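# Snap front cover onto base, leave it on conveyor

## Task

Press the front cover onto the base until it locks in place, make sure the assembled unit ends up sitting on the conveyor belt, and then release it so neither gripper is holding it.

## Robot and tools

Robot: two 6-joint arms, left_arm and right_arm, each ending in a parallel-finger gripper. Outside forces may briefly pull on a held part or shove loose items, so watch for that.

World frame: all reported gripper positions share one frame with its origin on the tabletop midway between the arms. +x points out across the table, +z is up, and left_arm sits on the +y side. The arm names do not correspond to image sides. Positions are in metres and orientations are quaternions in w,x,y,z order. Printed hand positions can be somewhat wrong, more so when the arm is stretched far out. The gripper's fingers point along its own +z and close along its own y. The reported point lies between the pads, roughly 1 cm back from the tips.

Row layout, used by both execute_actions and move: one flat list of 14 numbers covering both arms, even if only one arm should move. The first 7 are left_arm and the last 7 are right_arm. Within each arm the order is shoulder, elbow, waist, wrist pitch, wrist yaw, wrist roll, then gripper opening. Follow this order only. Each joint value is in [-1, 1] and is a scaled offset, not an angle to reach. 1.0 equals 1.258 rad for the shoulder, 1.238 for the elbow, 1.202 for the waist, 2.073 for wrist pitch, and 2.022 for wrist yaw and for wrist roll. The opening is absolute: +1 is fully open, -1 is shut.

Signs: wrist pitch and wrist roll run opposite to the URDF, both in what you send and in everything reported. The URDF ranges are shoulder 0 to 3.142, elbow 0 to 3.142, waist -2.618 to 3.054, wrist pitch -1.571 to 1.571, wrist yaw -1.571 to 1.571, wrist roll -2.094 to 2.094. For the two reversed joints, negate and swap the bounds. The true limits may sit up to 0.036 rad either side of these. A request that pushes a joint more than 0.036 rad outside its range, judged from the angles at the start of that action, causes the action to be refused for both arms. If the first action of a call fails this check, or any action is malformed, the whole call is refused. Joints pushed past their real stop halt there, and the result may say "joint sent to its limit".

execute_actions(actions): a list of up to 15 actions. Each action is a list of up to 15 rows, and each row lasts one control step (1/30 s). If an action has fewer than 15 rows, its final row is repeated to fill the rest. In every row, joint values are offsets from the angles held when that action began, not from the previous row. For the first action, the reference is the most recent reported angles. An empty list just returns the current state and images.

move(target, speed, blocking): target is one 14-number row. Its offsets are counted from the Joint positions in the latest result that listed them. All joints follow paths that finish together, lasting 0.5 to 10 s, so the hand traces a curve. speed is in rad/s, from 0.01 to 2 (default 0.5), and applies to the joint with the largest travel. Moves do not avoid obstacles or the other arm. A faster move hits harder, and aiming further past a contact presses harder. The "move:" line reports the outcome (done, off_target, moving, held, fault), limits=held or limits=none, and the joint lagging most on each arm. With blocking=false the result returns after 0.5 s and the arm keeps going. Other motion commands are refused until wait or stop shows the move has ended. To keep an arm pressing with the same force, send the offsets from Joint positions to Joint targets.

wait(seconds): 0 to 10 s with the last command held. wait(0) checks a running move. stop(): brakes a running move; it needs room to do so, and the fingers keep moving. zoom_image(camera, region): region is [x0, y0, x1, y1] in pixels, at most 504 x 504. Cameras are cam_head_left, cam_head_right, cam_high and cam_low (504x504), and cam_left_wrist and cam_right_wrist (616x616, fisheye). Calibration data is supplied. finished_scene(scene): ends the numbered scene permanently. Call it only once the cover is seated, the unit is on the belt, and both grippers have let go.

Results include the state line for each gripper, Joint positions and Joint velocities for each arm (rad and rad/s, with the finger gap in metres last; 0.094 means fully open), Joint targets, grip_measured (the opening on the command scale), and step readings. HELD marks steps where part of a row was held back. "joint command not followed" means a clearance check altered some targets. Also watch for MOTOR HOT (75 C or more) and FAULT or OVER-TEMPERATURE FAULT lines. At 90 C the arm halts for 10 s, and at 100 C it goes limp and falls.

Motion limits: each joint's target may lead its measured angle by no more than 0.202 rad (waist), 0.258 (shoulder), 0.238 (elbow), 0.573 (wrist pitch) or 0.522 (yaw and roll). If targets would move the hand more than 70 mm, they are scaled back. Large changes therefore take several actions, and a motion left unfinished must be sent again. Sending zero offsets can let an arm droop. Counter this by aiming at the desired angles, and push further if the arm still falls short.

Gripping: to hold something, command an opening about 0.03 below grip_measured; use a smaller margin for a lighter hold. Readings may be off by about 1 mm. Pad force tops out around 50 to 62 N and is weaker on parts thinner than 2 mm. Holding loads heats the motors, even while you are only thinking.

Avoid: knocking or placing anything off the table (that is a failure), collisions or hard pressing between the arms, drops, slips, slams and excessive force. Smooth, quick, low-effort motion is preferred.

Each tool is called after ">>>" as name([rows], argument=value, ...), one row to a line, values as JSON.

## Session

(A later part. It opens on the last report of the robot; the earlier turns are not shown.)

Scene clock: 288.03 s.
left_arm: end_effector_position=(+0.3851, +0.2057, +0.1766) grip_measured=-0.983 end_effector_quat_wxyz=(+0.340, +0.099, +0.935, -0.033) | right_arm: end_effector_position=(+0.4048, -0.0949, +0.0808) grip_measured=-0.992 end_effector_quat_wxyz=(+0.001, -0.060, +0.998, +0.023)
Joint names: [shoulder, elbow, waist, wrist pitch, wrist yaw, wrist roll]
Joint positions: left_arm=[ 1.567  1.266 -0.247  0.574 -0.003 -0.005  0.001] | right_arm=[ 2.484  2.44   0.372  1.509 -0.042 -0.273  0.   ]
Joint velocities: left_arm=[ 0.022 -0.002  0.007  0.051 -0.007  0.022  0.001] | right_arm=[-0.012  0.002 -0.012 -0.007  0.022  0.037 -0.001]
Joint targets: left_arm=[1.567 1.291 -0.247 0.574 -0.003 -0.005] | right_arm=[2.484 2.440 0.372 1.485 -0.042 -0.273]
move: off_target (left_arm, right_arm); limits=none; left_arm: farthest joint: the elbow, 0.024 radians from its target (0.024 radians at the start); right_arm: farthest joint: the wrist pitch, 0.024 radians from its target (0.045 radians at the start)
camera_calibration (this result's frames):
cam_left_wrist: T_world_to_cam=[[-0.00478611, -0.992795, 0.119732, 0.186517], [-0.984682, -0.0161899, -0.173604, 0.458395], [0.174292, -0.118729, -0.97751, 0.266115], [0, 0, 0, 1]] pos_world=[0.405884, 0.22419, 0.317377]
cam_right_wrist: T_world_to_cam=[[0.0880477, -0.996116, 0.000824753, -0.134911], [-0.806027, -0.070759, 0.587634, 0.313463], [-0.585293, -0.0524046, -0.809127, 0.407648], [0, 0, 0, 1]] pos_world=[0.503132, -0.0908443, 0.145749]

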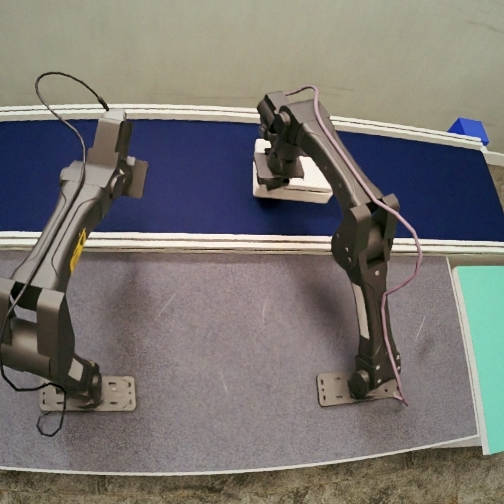

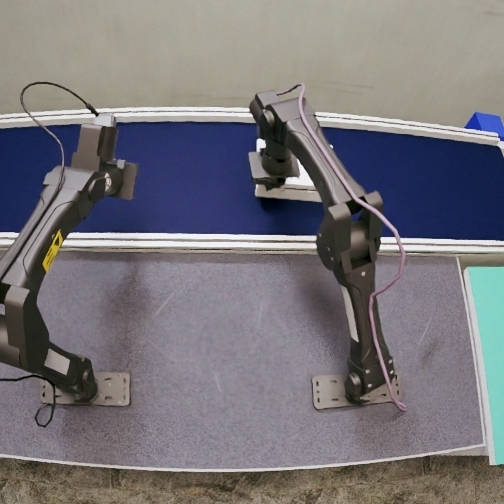

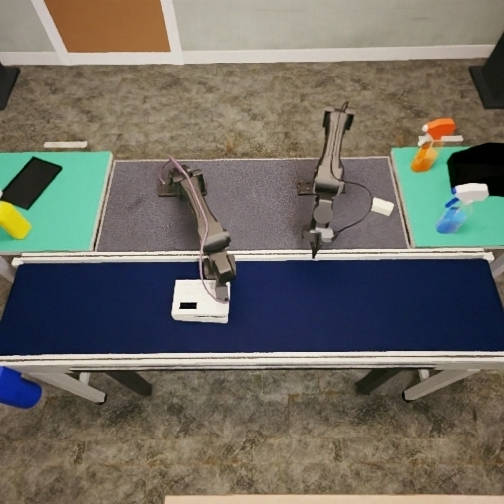

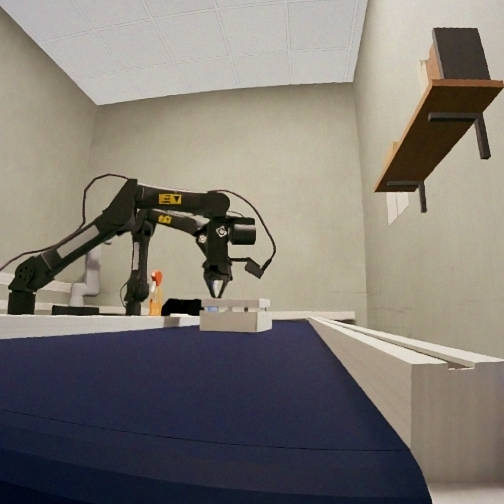

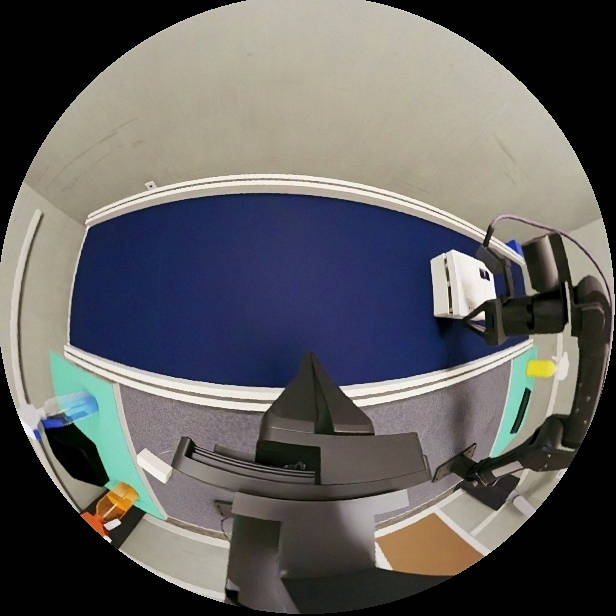

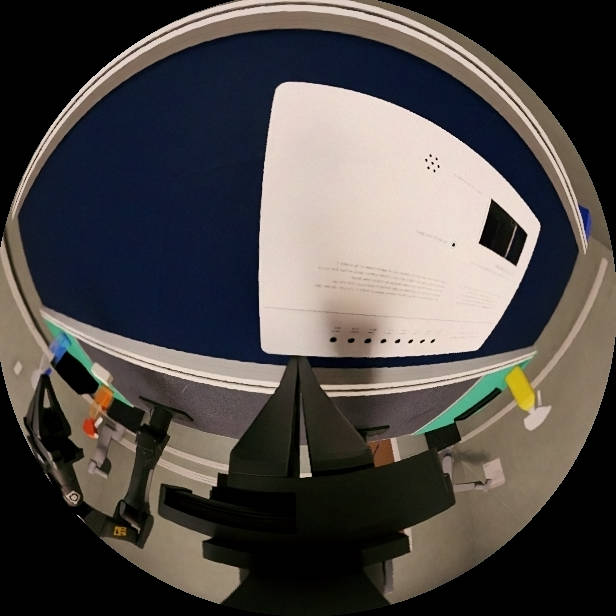

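>>> move(target=[0.4,0.4,-0.1,-0.09,0,0,-1,-0.08,0,0,0.025,0,0,-1])

>>> move(target=[0.1,0.04,-0.1,0,0,0,-1,0,0,-0.335,0,0,0.13,-1])

>>> move(target=[0.1,0.06,-0.12,0,0,0,-1,0.075,0,0,0,0,0,-1], speed=0.15)

Scene clock: 309.60 s.
left_arm: end_effector_position=(+0.5138, +0.1105, +0.1491) grip_measured=-0.983 end_effector_quat_wxyz=(+0.389, +0.149, +0.907, -0.061) | right_arm: end_effector_position=(+0.3961, -0.0985, +0.1179) grip_measured=-0.992 end_effector_quat_wxyz=(+0.019, -0.060, +0.998, +0.029)
Joint names: [shoulder, elbow, waist, wrist pitch, wrist yaw, wrist roll]
Joint positions: left_arm=[ 2.081  1.729 -0.363  0.409 -0.003 -0.005  0.001] | right_arm=[ 2.402  2.44   0.372  1.554 -0.042 -0.273  0.   ]
Joint velocities: left_arm=[ 0.007 -0.002 -0.007  0.081 -0.022  0.066  0.   ] | right_arm=[ 0.007  0.022 -0.022 -0.022 -0.037 -0.037 -0.001]
Joint targets: left_arm=[2.070 1.762 -0.368 0.387 -0.003 -0.005] | right_arm=[2.384 2.440 0.372 1.561 -0.042 -0.273]
move: off_target (left_arm); limits=none; left_arm: farthest joint: the elbow, 0.033 radians from its target (0.495 radians at the start); right_arm: farthest joint: the shoulder, 0.018 radians from its target (0.101 radians at the start)
camera_calibration (this result's frames):
cam_left_wrist: T_world_to_cam=[[-0.132879, -0.980977, 0.141514, 0.157151], [-0.955668, 0.088959, -0.280688, 0.568325], [0.26276, -0.172538, -0.949309, 0.161722], [0, 0, 0, 1]] pos_world=[0.521518, 0.131507, 0.290807]
cam_right_wrist: T_world_to_cam=[[0.0882166, -0.996046, -0.0105052, -0.136513], [-0.826015, -0.0790435, 0.558078, 0.294879], [-0.556702, -0.0405543, -0.829722, 0.424684], [0, 0, 0, 1]] pos_world=[0.49204, -0.0954418, 0.18637]

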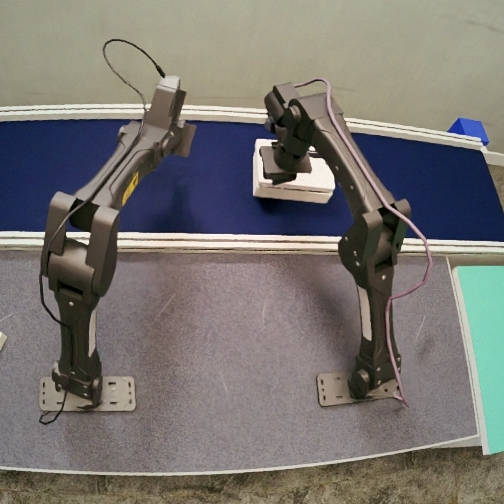

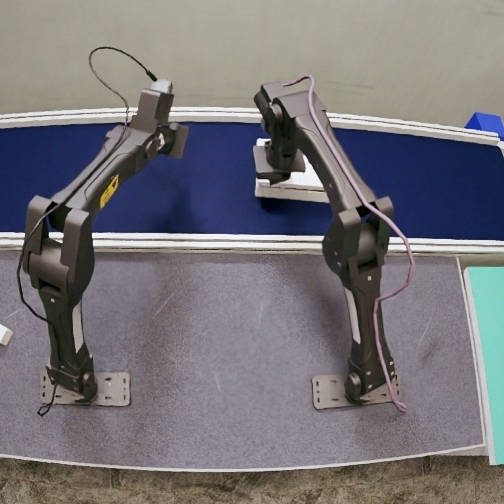

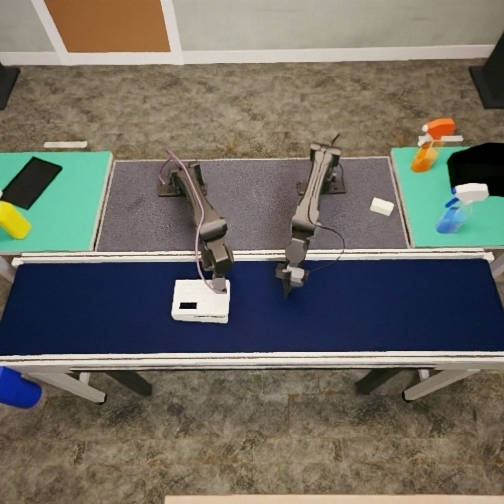

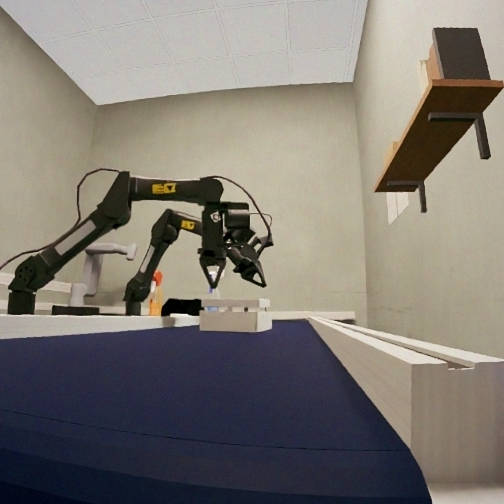

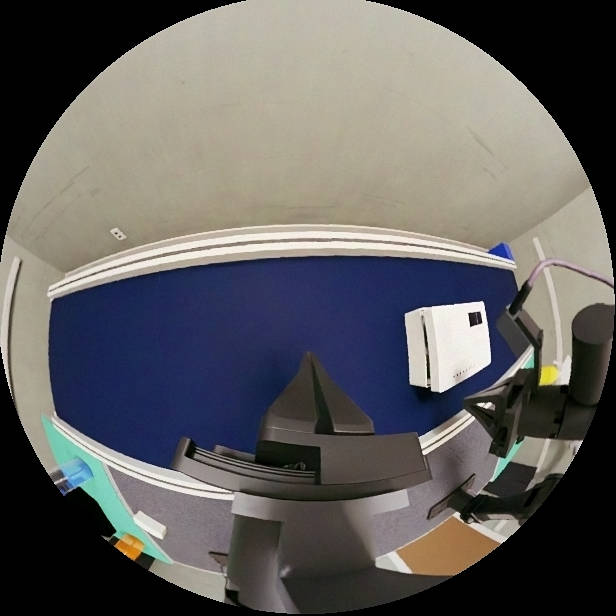

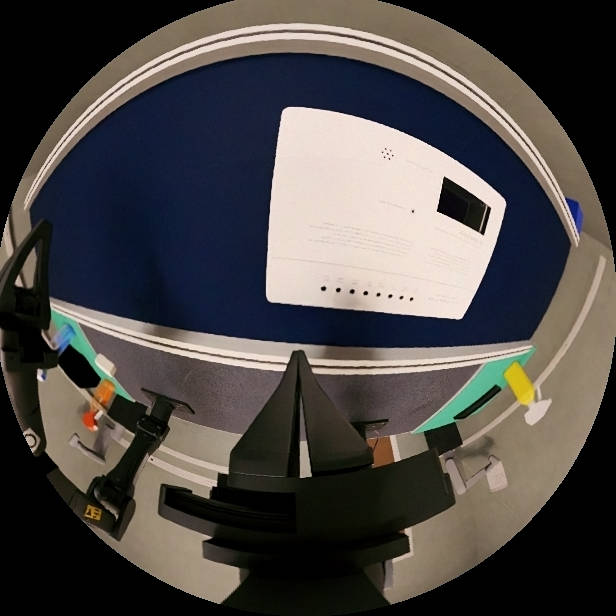

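Scene clock: 311.13 s.
left_arm: end_effector_position=(+0.4918, +0.0460, +0.0816) grip_measured=-0.983 end_effector_quat_wxyz=(+0.332, +0.207, +0.918, -0.072) | right_arm: end_effector_position=(+0.4353, -0.2862, +0.1179) grip_measured=-0.992 end_effector_quat_wxyz=(+0.027, +0.019, +0.999, +0.021)
Joint names: [shoulder, elbow, waist, wrist pitch, wrist yaw, wrist roll]
Joint positions: left_arm=[ 2.215  1.747 -0.48   0.411 -0.003 -0.005  0.001] | right_arm=[ 2.402  2.44  -0.037  1.554 -0.041 -0.022  0.   ]
Joint velocities: left_arm=[-0.002 -0.002 -0.002  0.007 -0.066  0.007 -0.   ] | right_arm=[-0.002  0.012 -0.002 -0.007  0.022 -0.007  0.   ]
Joint targets: left_arm=[2.207 1.778 -0.483 0.409 -0.003 -0.005] | right_arm=[2.402 2.440 -0.030 1.554 -0.042 -0.011]
move: off_target (left_arm); limits=none; left_arm: farthest joint: the elbow, 0.031 radians from its target (0.050 radians at the start); right_arm: farthest joint: the wrist roll, 0.012 radians from its target (0.263 radians at the start)
camera_calibration (this result's frames):
cam_left_wrist: T_world_to_cam=[[-0.232821, -0.965215, 0.118968, 0.150814], [-0.962549, 0.211232, -0.16994, 0.522782], [0.138899, -0.154078, -0.978247, 0.154707], [0, 0, 0, 1]] pos_world=[0.516827, 0.0589767, 0.222241]
cam_right_wrist: T_world_to_cam=[[-0.0704693, -0.997513, 0.00149868, -0.259641], [-0.834701, 0.0597899, 0.547448, 0.357196], [-0.546176, 0.0373273, -0.836839, 0.457441], [0, 0, 0, 1]] pos_world=[0.529698, -0.297427, 0.187648]

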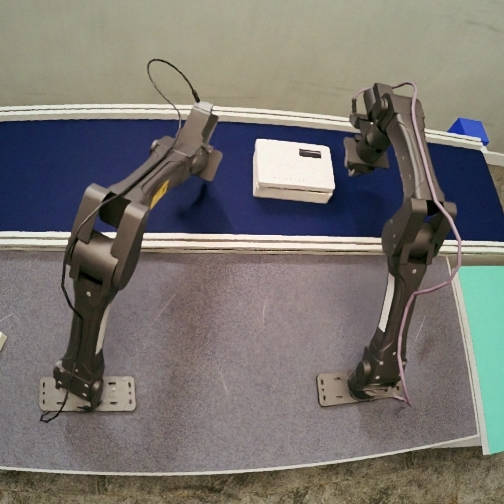

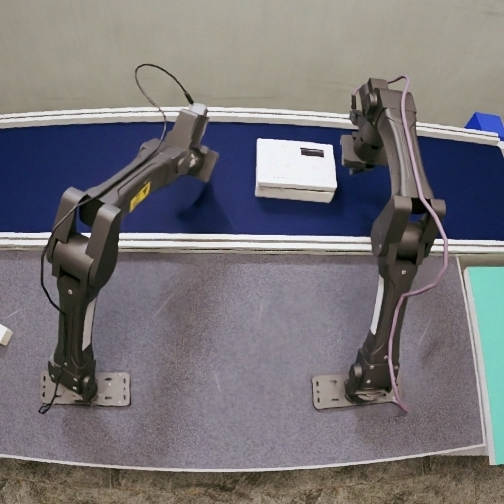

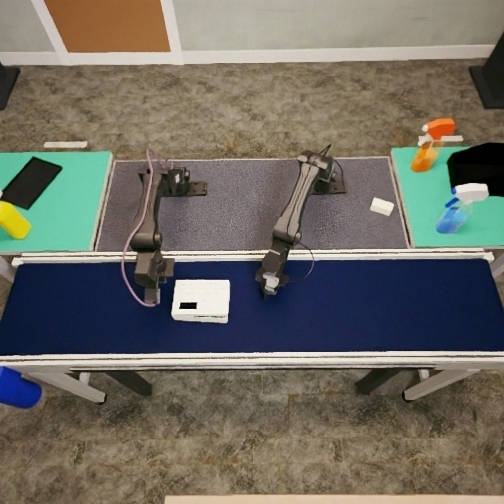

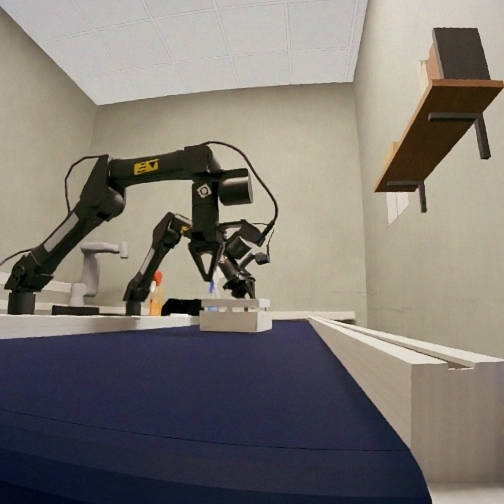

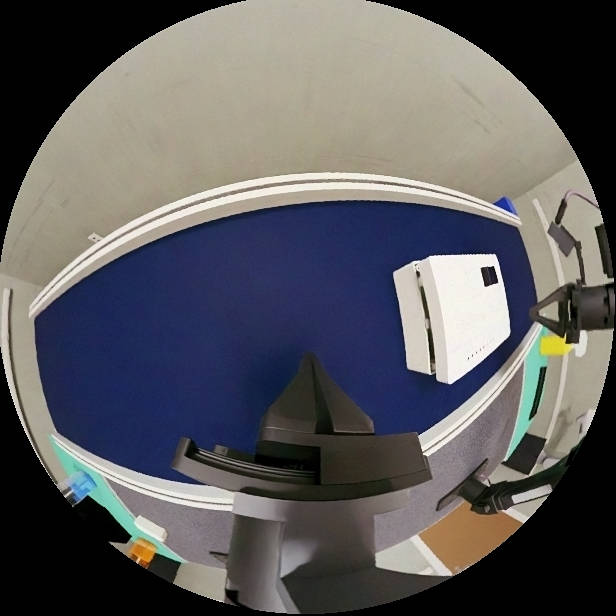

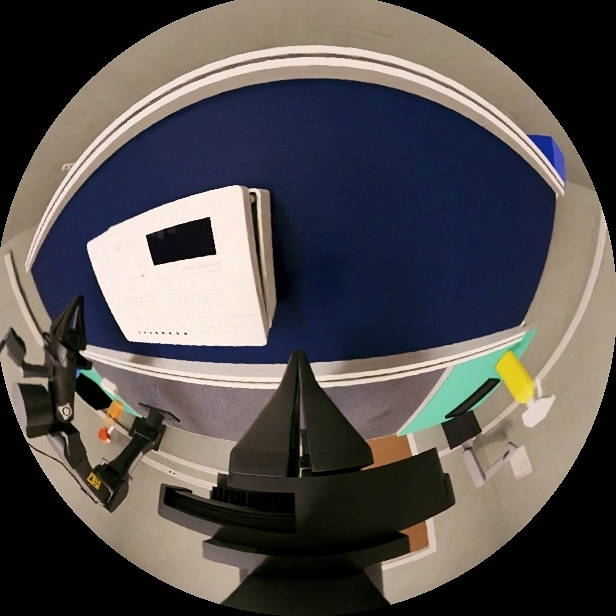

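Scene clock: 312.50 s.
left_arm: end_effector_position=(+0.4566, -0.0269, +0.0290) grip_measured=-0.983 end_effector_quat_wxyz=(+0.290, +0.274, +0.913, -0.083) | right_arm: end_effector_position=(+0.4336, -0.2862, +0.0800) grip_measured=-0.992 end_effector_quat_wxyz=(-0.015, +0.020, +0.999, +0.021)
Joint names: [shoulder, elbow, waist, wrist pitch, wrist yaw, wrist roll]
Joint positions: left_arm=[ 2.342  1.796 -0.619  0.412 -0.006 -0.005  0.001] | right_arm=[ 2.486  2.44  -0.037  1.554 -0.041 -0.022  0.   ]
Joint velocities: left_arm=[ 0.002  0.017 -0.002 -0.037  0.066  0.022 -0.   ] | right_arm=[-0.007  0.017  0.002  0.037  0.051 -0.081  0.   ]
Joint targets: left_arm=[2.341 1.822 -0.624 0.411 -0.002 -0.005] | right_arm=[2.496 2.440 -0.037 1.554 -0.041 -0.022]
move: off_target (left_arm); limits=none; left_arm: farthest joint: the elbow, 0.025 radians from its target (0.074 radians at the start); right_arm: farthest joint: the shoulder, 0.010 radians from its target (0.095 radians at the start)
camera_calibration (this result's frames):
cam_left_wrist: T_world_to_cam=[[-0.355705, -0.929195, 0.100352, 0.13606], [-0.933113, 0.347035, -0.0941655, 0.483386], [0.0526723, -0.127135, -0.990486, 0.137391], [0, 0, 0, 1]] pos_world=[0.492214, -0.0238588, 0.167948]
cam_right_wrist: T_world_to_cam=[[-0.0701523, -0.997518, 0.00601638, -0.260174], [-0.785642, 0.0589662, 0.615865, 0.349605], [-0.614691, 0.0384776, -0.787829, 0.450869], [0, 0, 0, 1]] pos_world=[0.533558, -0.297492, 0.141464]

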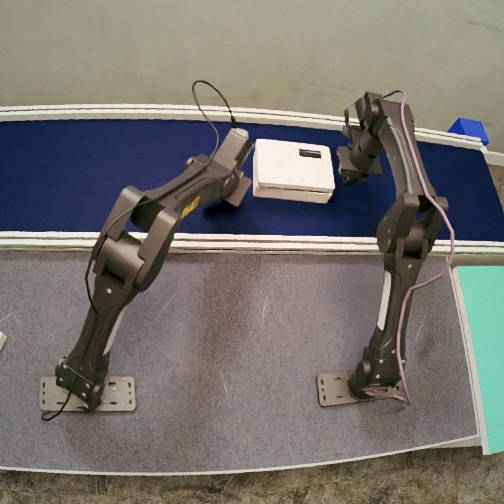

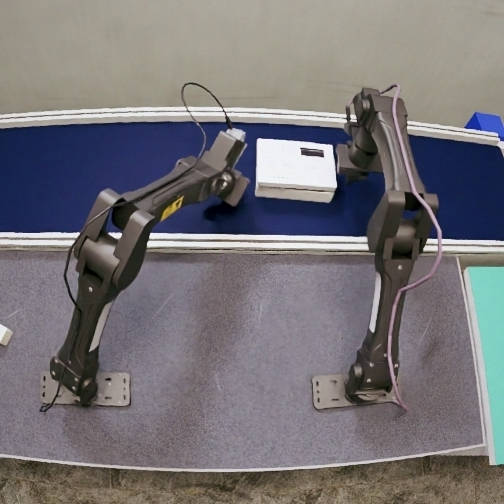

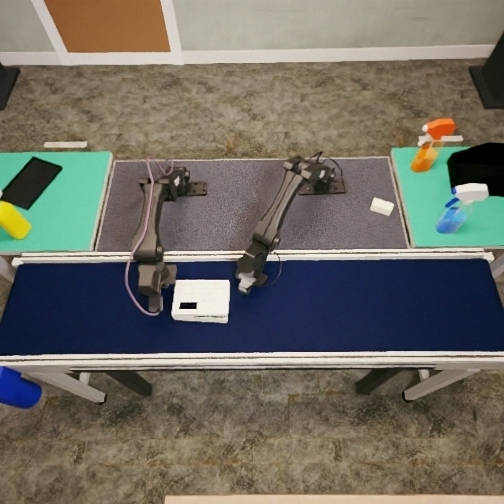

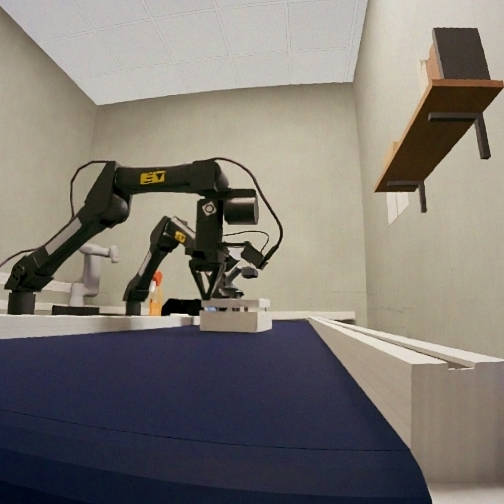

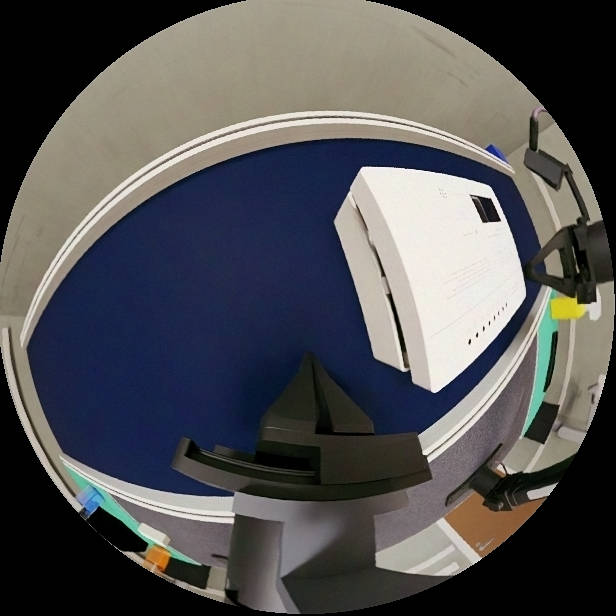

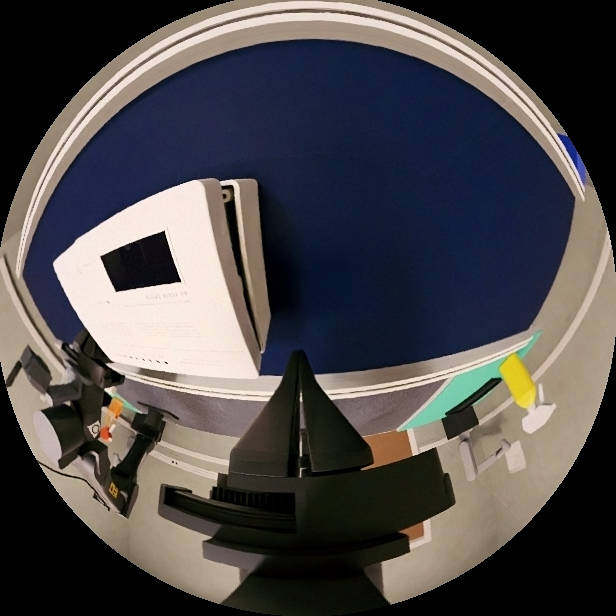

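>>> move(target=[0,0.02,-0.05,-0.055,0,0,-1,0.022,0,0.035,0,0,0,-1], speed=0.1)

>>> zoom_image(camera="cam_low", region=[160,260,290,350])

Scene clock: 318.73 s.
left_arm: end_effector_position=(+0.4535, -0.0635, +0.0431) grip_measured=-0.983 end_effector_quat_wxyz=(+0.330, +0.293, +0.891, -0.104) | right_arm: end_effector_position=(+0.4326, -0.2699, +0.0724) grip_measured=-0.992 end_effector_quat_wxyz=(-0.024, +0.002, +1.000, +0.020)
Joint names: [shoulder, elbow, waist, wrist pitch, wrist yaw, wrist roll]
Joint positions: left_arm=[ 2.342  1.796 -0.672  0.319 -0.006 -0.005  0.001] | right_arm=[ 2.503  2.44  -0.003  1.554 -0.041 -0.022  0.   ]
Joint velocities: left_arm=[-0.012 -0.002 -0.002 -0.022 -0.037  0.081 -0.   ] | right_arm=[ 0.012 -0.002 -0.002  0.022 -0.007 -0.037  0.001]
Joint targets: left_arm=[2.342 1.821 -0.679 0.298 -0.006 -0.005] | right_arm=[2.514 2.440 0.005 1.554 -0.041 -0.022]
move: off_target (left_arm); limits=none; left_arm: farthest joint: the elbow, 0.025 radians from its target (0.025 radians at the start); right_arm: farthest joint: the shoulder, 0.011 radians from its target (0.028 radians at the start)
camera_calibration (this result's frames):
cam_left_wrist: T_world_to_cam=[[-0.413021, -0.902853, 0.119453, 0.126362], [-0.902866, 0.388732, -0.183629, 0.487324], [0.119355, -0.183693, -0.975711, 0.112402], [0, 0, 0, 1]] pos_world=[0.478763, -0.0547046, 0.184064]
cam_right_wrist: T_world_to_cam=[[-0.0353804, -0.99935, 0.00691175, -0.259565], [-0.776769, 0.0318505, 0.628979, 0.340382], [-0.628791, 0.0168847, -0.777391, 0.443198], [0, 0, 0, 1]] pos_world=[0.533893, -0.277721, 0.132239]

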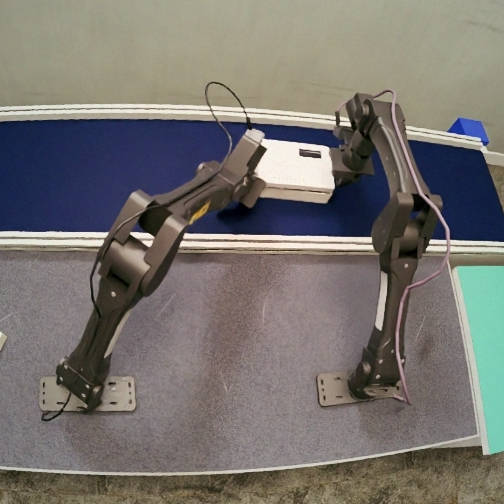

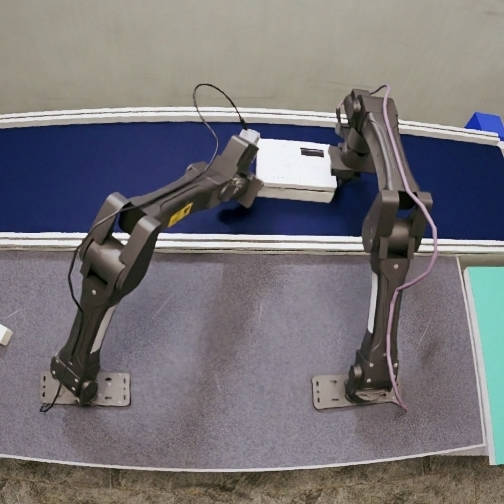

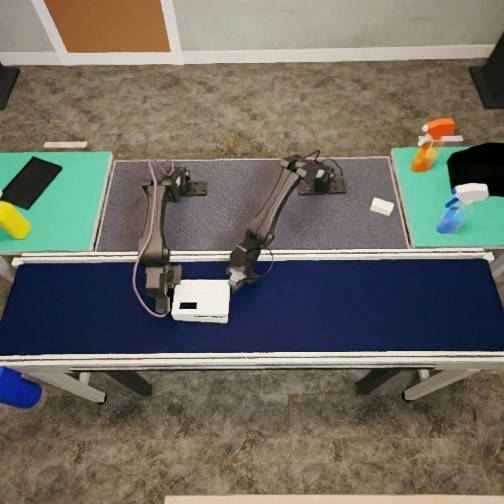

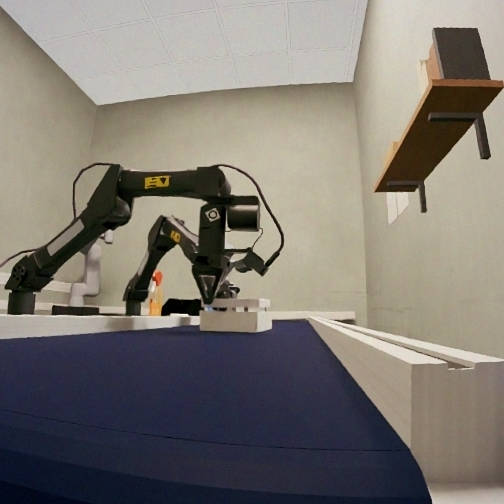

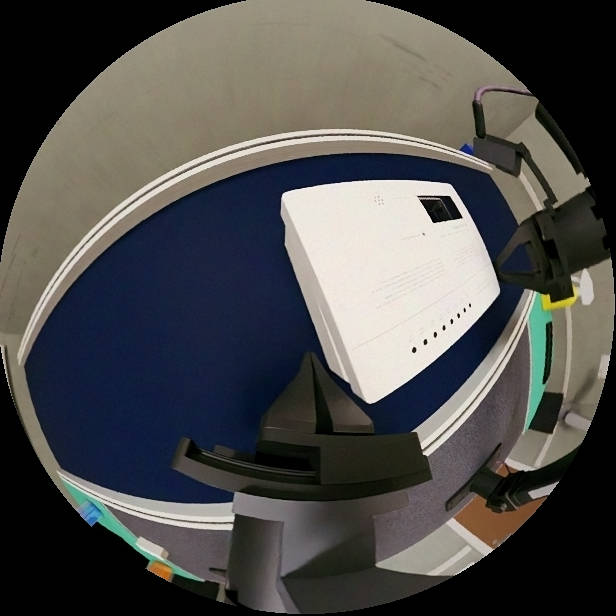

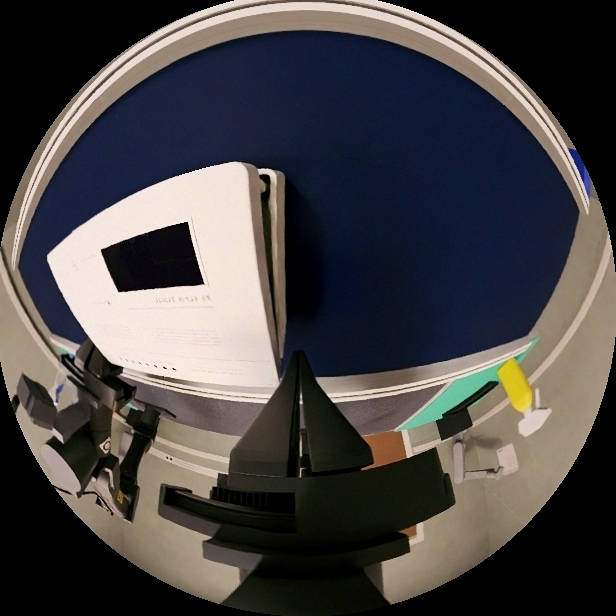

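Region (160, 260, 290, 350) of cam_low's 504x504 image, scaled by 3.877, with more detail than that image has; it fills the top 349 rows of this view, and the rest is white.

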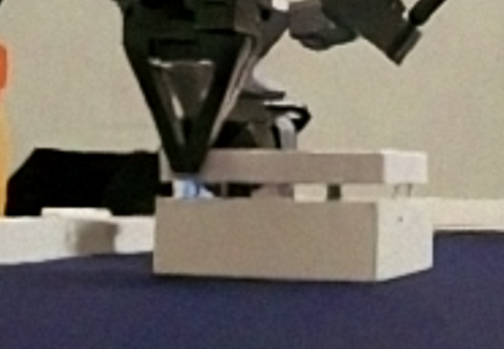

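>>> move(target=[0,0.02,-0.018,-0.01,0,0,-1,0,0,0.018,0,0,0,-1], speed=0.03)

>>> zoom_image(camera="cam_low", region=[160,260,290,350])

>>> move(target=[0,0.02,-0.012,-0.01,0,0,-1,0,0,0.014,0,0,0,-1], speed=0.03)

>>> zoom_image(camera="cam_low", region=[160,260,290,350])

Scene clock: 325.27 s.
left_arm: end_effector_position=(+0.4485, -0.0705, +0.0432) grip_measured=-0.983 end_effector_quat_wxyz=(+0.329, +0.299, +0.889, -0.107) | right_arm: end_effector_position=(+0.4323, -0.2634, +0.0724) grip_measured=-0.992 end_effector_quat_wxyz=(-0.024, -0.004, +1.000, +0.020)
Joint names: [shoulder, elbow, waist, wrist pitch, wrist yaw, wrist roll]
Joint positions: left_arm=[ 2.342  1.796 -0.686  0.319 -0.006 -0.005  0.001] | right_arm=[ 2.503  2.44   0.011  1.554 -0.041 -0.022  0.   ]
Joint velocities: left_arm=[-0.012 -0.012 -0.007 -0.022 -0.007  0.037  0.001] | right_arm=[-0.002  0.022  0.002 -0.022 -0.022 -0.022 -0.001]
Joint targets: left_arm=[2.342 1.821 -0.694 0.298 -0.006 -0.005] | right_arm=[2.503 2.440 0.019 1.554 -0.041 -0.022]
move: off_target (left_arm); limits=none; left_arm: farthest joint: the elbow, 0.025 radians from its target (0.025 radians at the start); right_arm: farthest joint: the waist, 0.008 radians from its target (0.021 radians at the start)
camera_calibration (this result's frames):
cam_left_wrist: T_world_to_cam=[[-0.42576, -0.896907, 0.11953, 0.124162], [-0.897234, 0.401394, -0.183994, 0.483871], [0.117047, -0.185584, -0.975632, 0.112689], [0, 0, 0, 1]] pos_world=[0.473819, -0.0619486, 0.184132]
cam_right_wrist: T_world_to_cam=[[-0.0216533, -0.999742, 0.00691175, -0.259186], [-0.777134, 0.0211803, 0.628979, 0.33731], [-0.628963, 0.00824813, -0.777391, 0.440716], [0, 0, 0, 1]] pos_world=[0.533717, -0.269899, 0.132239]

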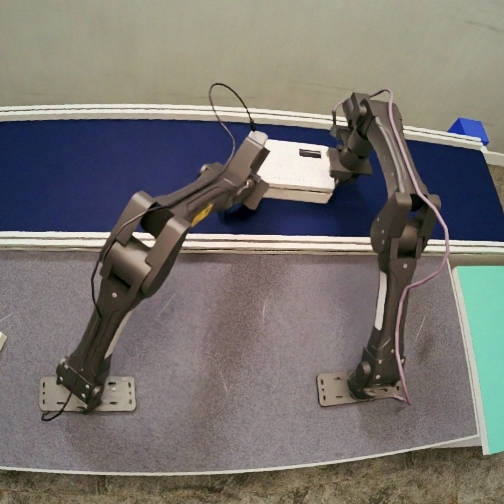

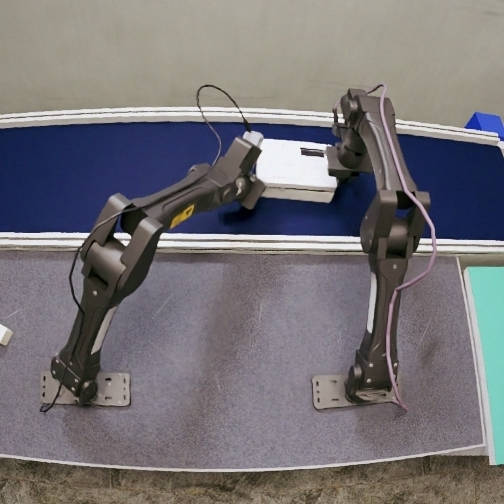

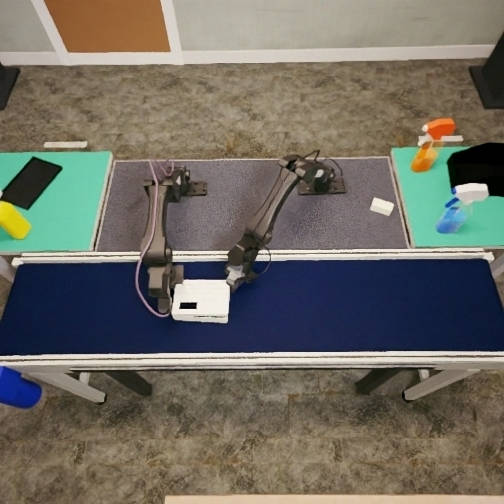

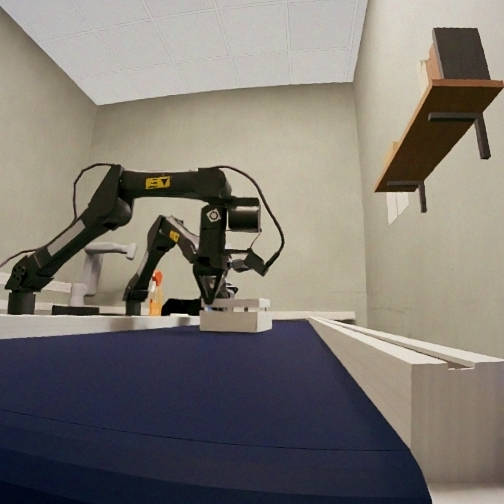

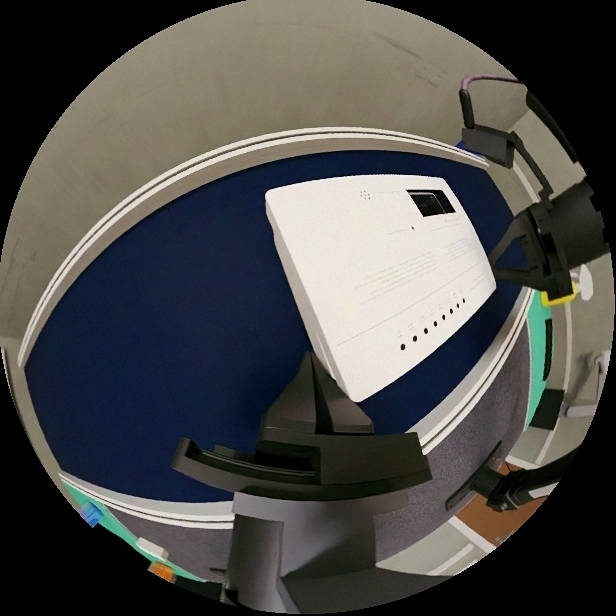

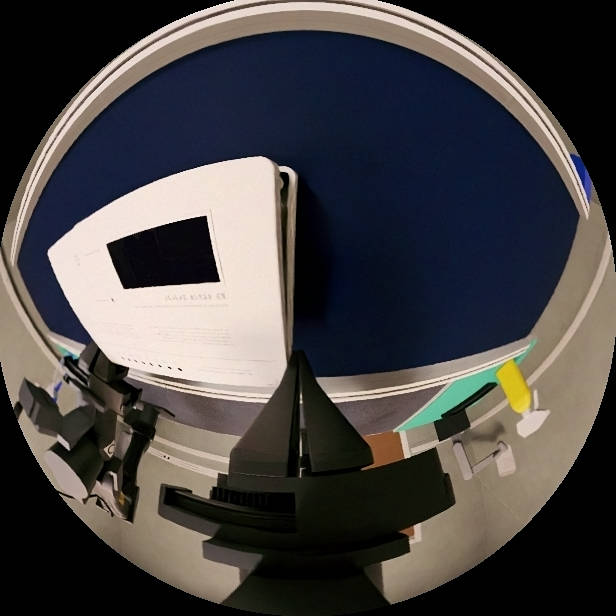

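Region (160, 260, 290, 350) of cam_low's 504x504 image, scaled by 3.877, with more detail than that image has; it fills the top 349 rows of this view, and the rest is white.

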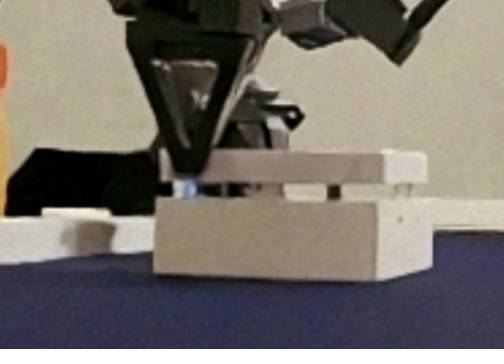

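Scene clock: 326.33 s.
left_arm: end_effector_position=(+0.4484, -0.0706, +0.0432) grip_measured=-0.983 end_effector_quat_wxyz=(+0.329, +0.299, +0.889, -0.107) | right_arm: end_effector_position=(+0.4323, -0.2631, +0.0724) grip_measured=-0.992 end_effector_quat_wxyz=(-0.024, -0.006, +1.000, +0.017)
Joint names: [shoulder, elbow, waist, wrist pitch, wrist yaw, wrist roll]
Joint positions: left_arm=[ 2.342  1.796 -0.687  0.319 -0.006 -0.005  0.001] | right_arm=[ 2.503  2.44   0.014  1.554 -0.036 -0.022  0.   ]
Joint velocities: left_arm=[-0.002  0.002  0.007  0.022 -0.051 -0.081  0.   ] | right_arm=[-0.032 -0.022 -0.002  0.007  0.022  0.051  0.   ]
Joint targets: left_arm=[2.342 1.821 -0.701 0.298 -0.006 -0.005] | right_arm=[2.503 2.440 0.028 1.554 -0.042 -0.022]
move: off_target (left_arm); limits=none; left_arm: farthest joint: the elbow, 0.025 radians from its target (0.025 radians at the start); right_arm: farthest joint: the waist, 0.014 radians from its target (0.017 radians at the start)
camera_calibration (this result's frames):
cam_left_wrist: T_world_to_cam=[[-0.426102, -0.896744, 0.11953, 0.124102], [-0.897081, 0.401736, -0.183994, 0.483777], [0.116976, -0.185628, -0.975632, 0.1127], [0, 0, 0, 1]] pos_world=[0.473683, -0.0621432, 0.184132]
cam_right_wrist: T_world_to_cam=[[-0.0187381, -0.99975, 0.0122389, -0.260535], [-0.777308, 0.0222658, 0.628727, 0.337681], [-0.628842, 0.00226777, -0.77753, 0.439048], [0, 0, 0, 1]] pos_world=[0.533692, -0.268985, 0.132253]

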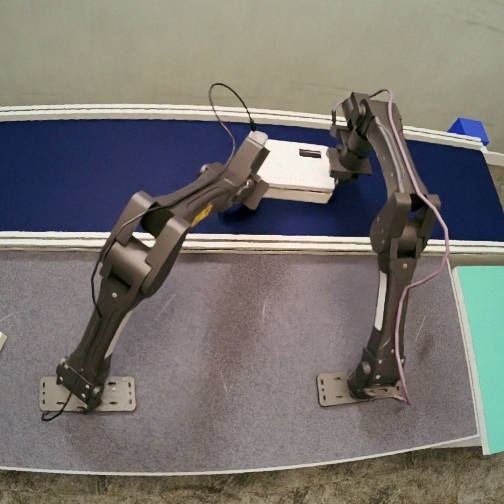

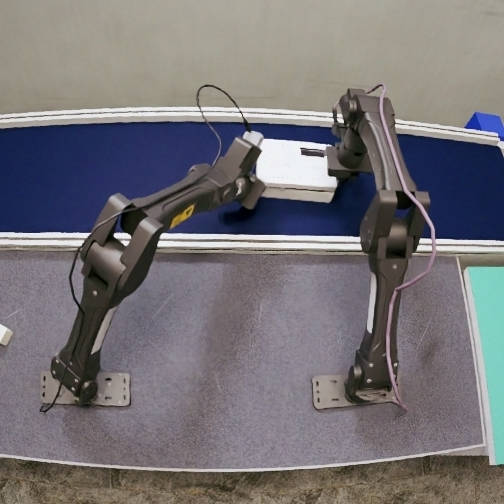

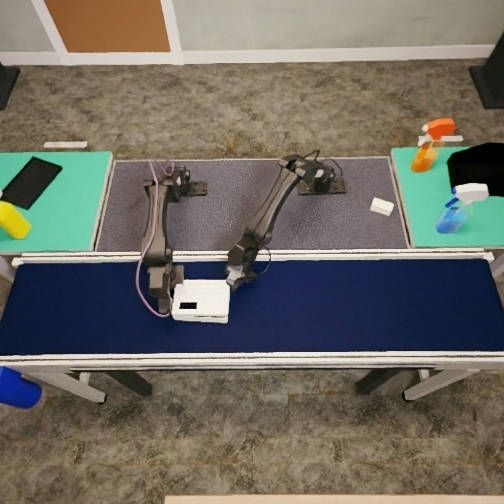

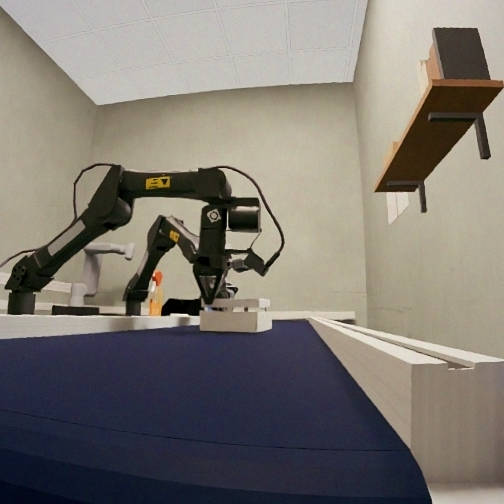

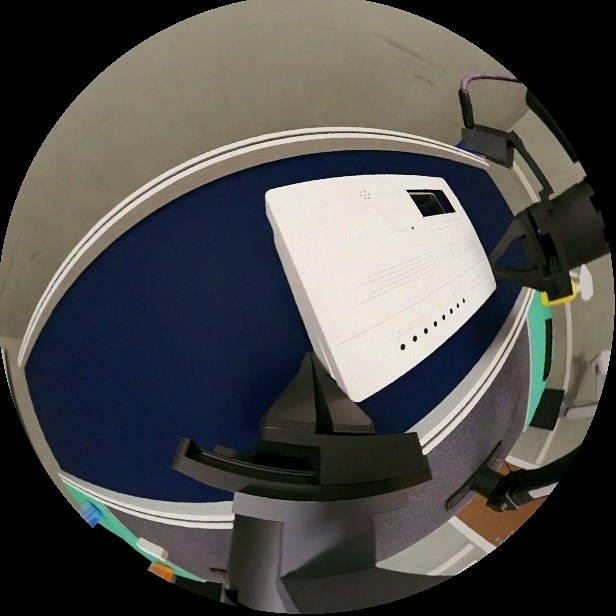

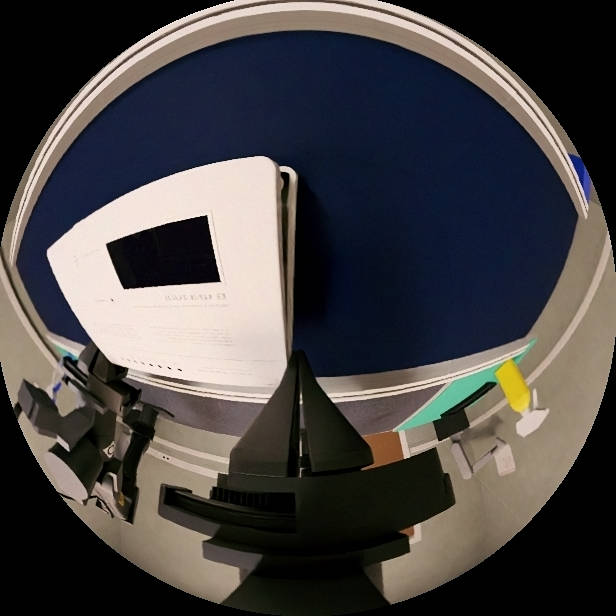

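Region (160, 260, 290, 350) of cam_low's 504x504 image, scaled by 3.877, with more detail than that image has; it fills the top 349 rows of this view, and the rest is white.

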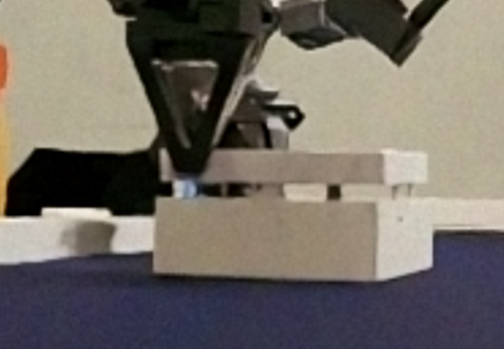

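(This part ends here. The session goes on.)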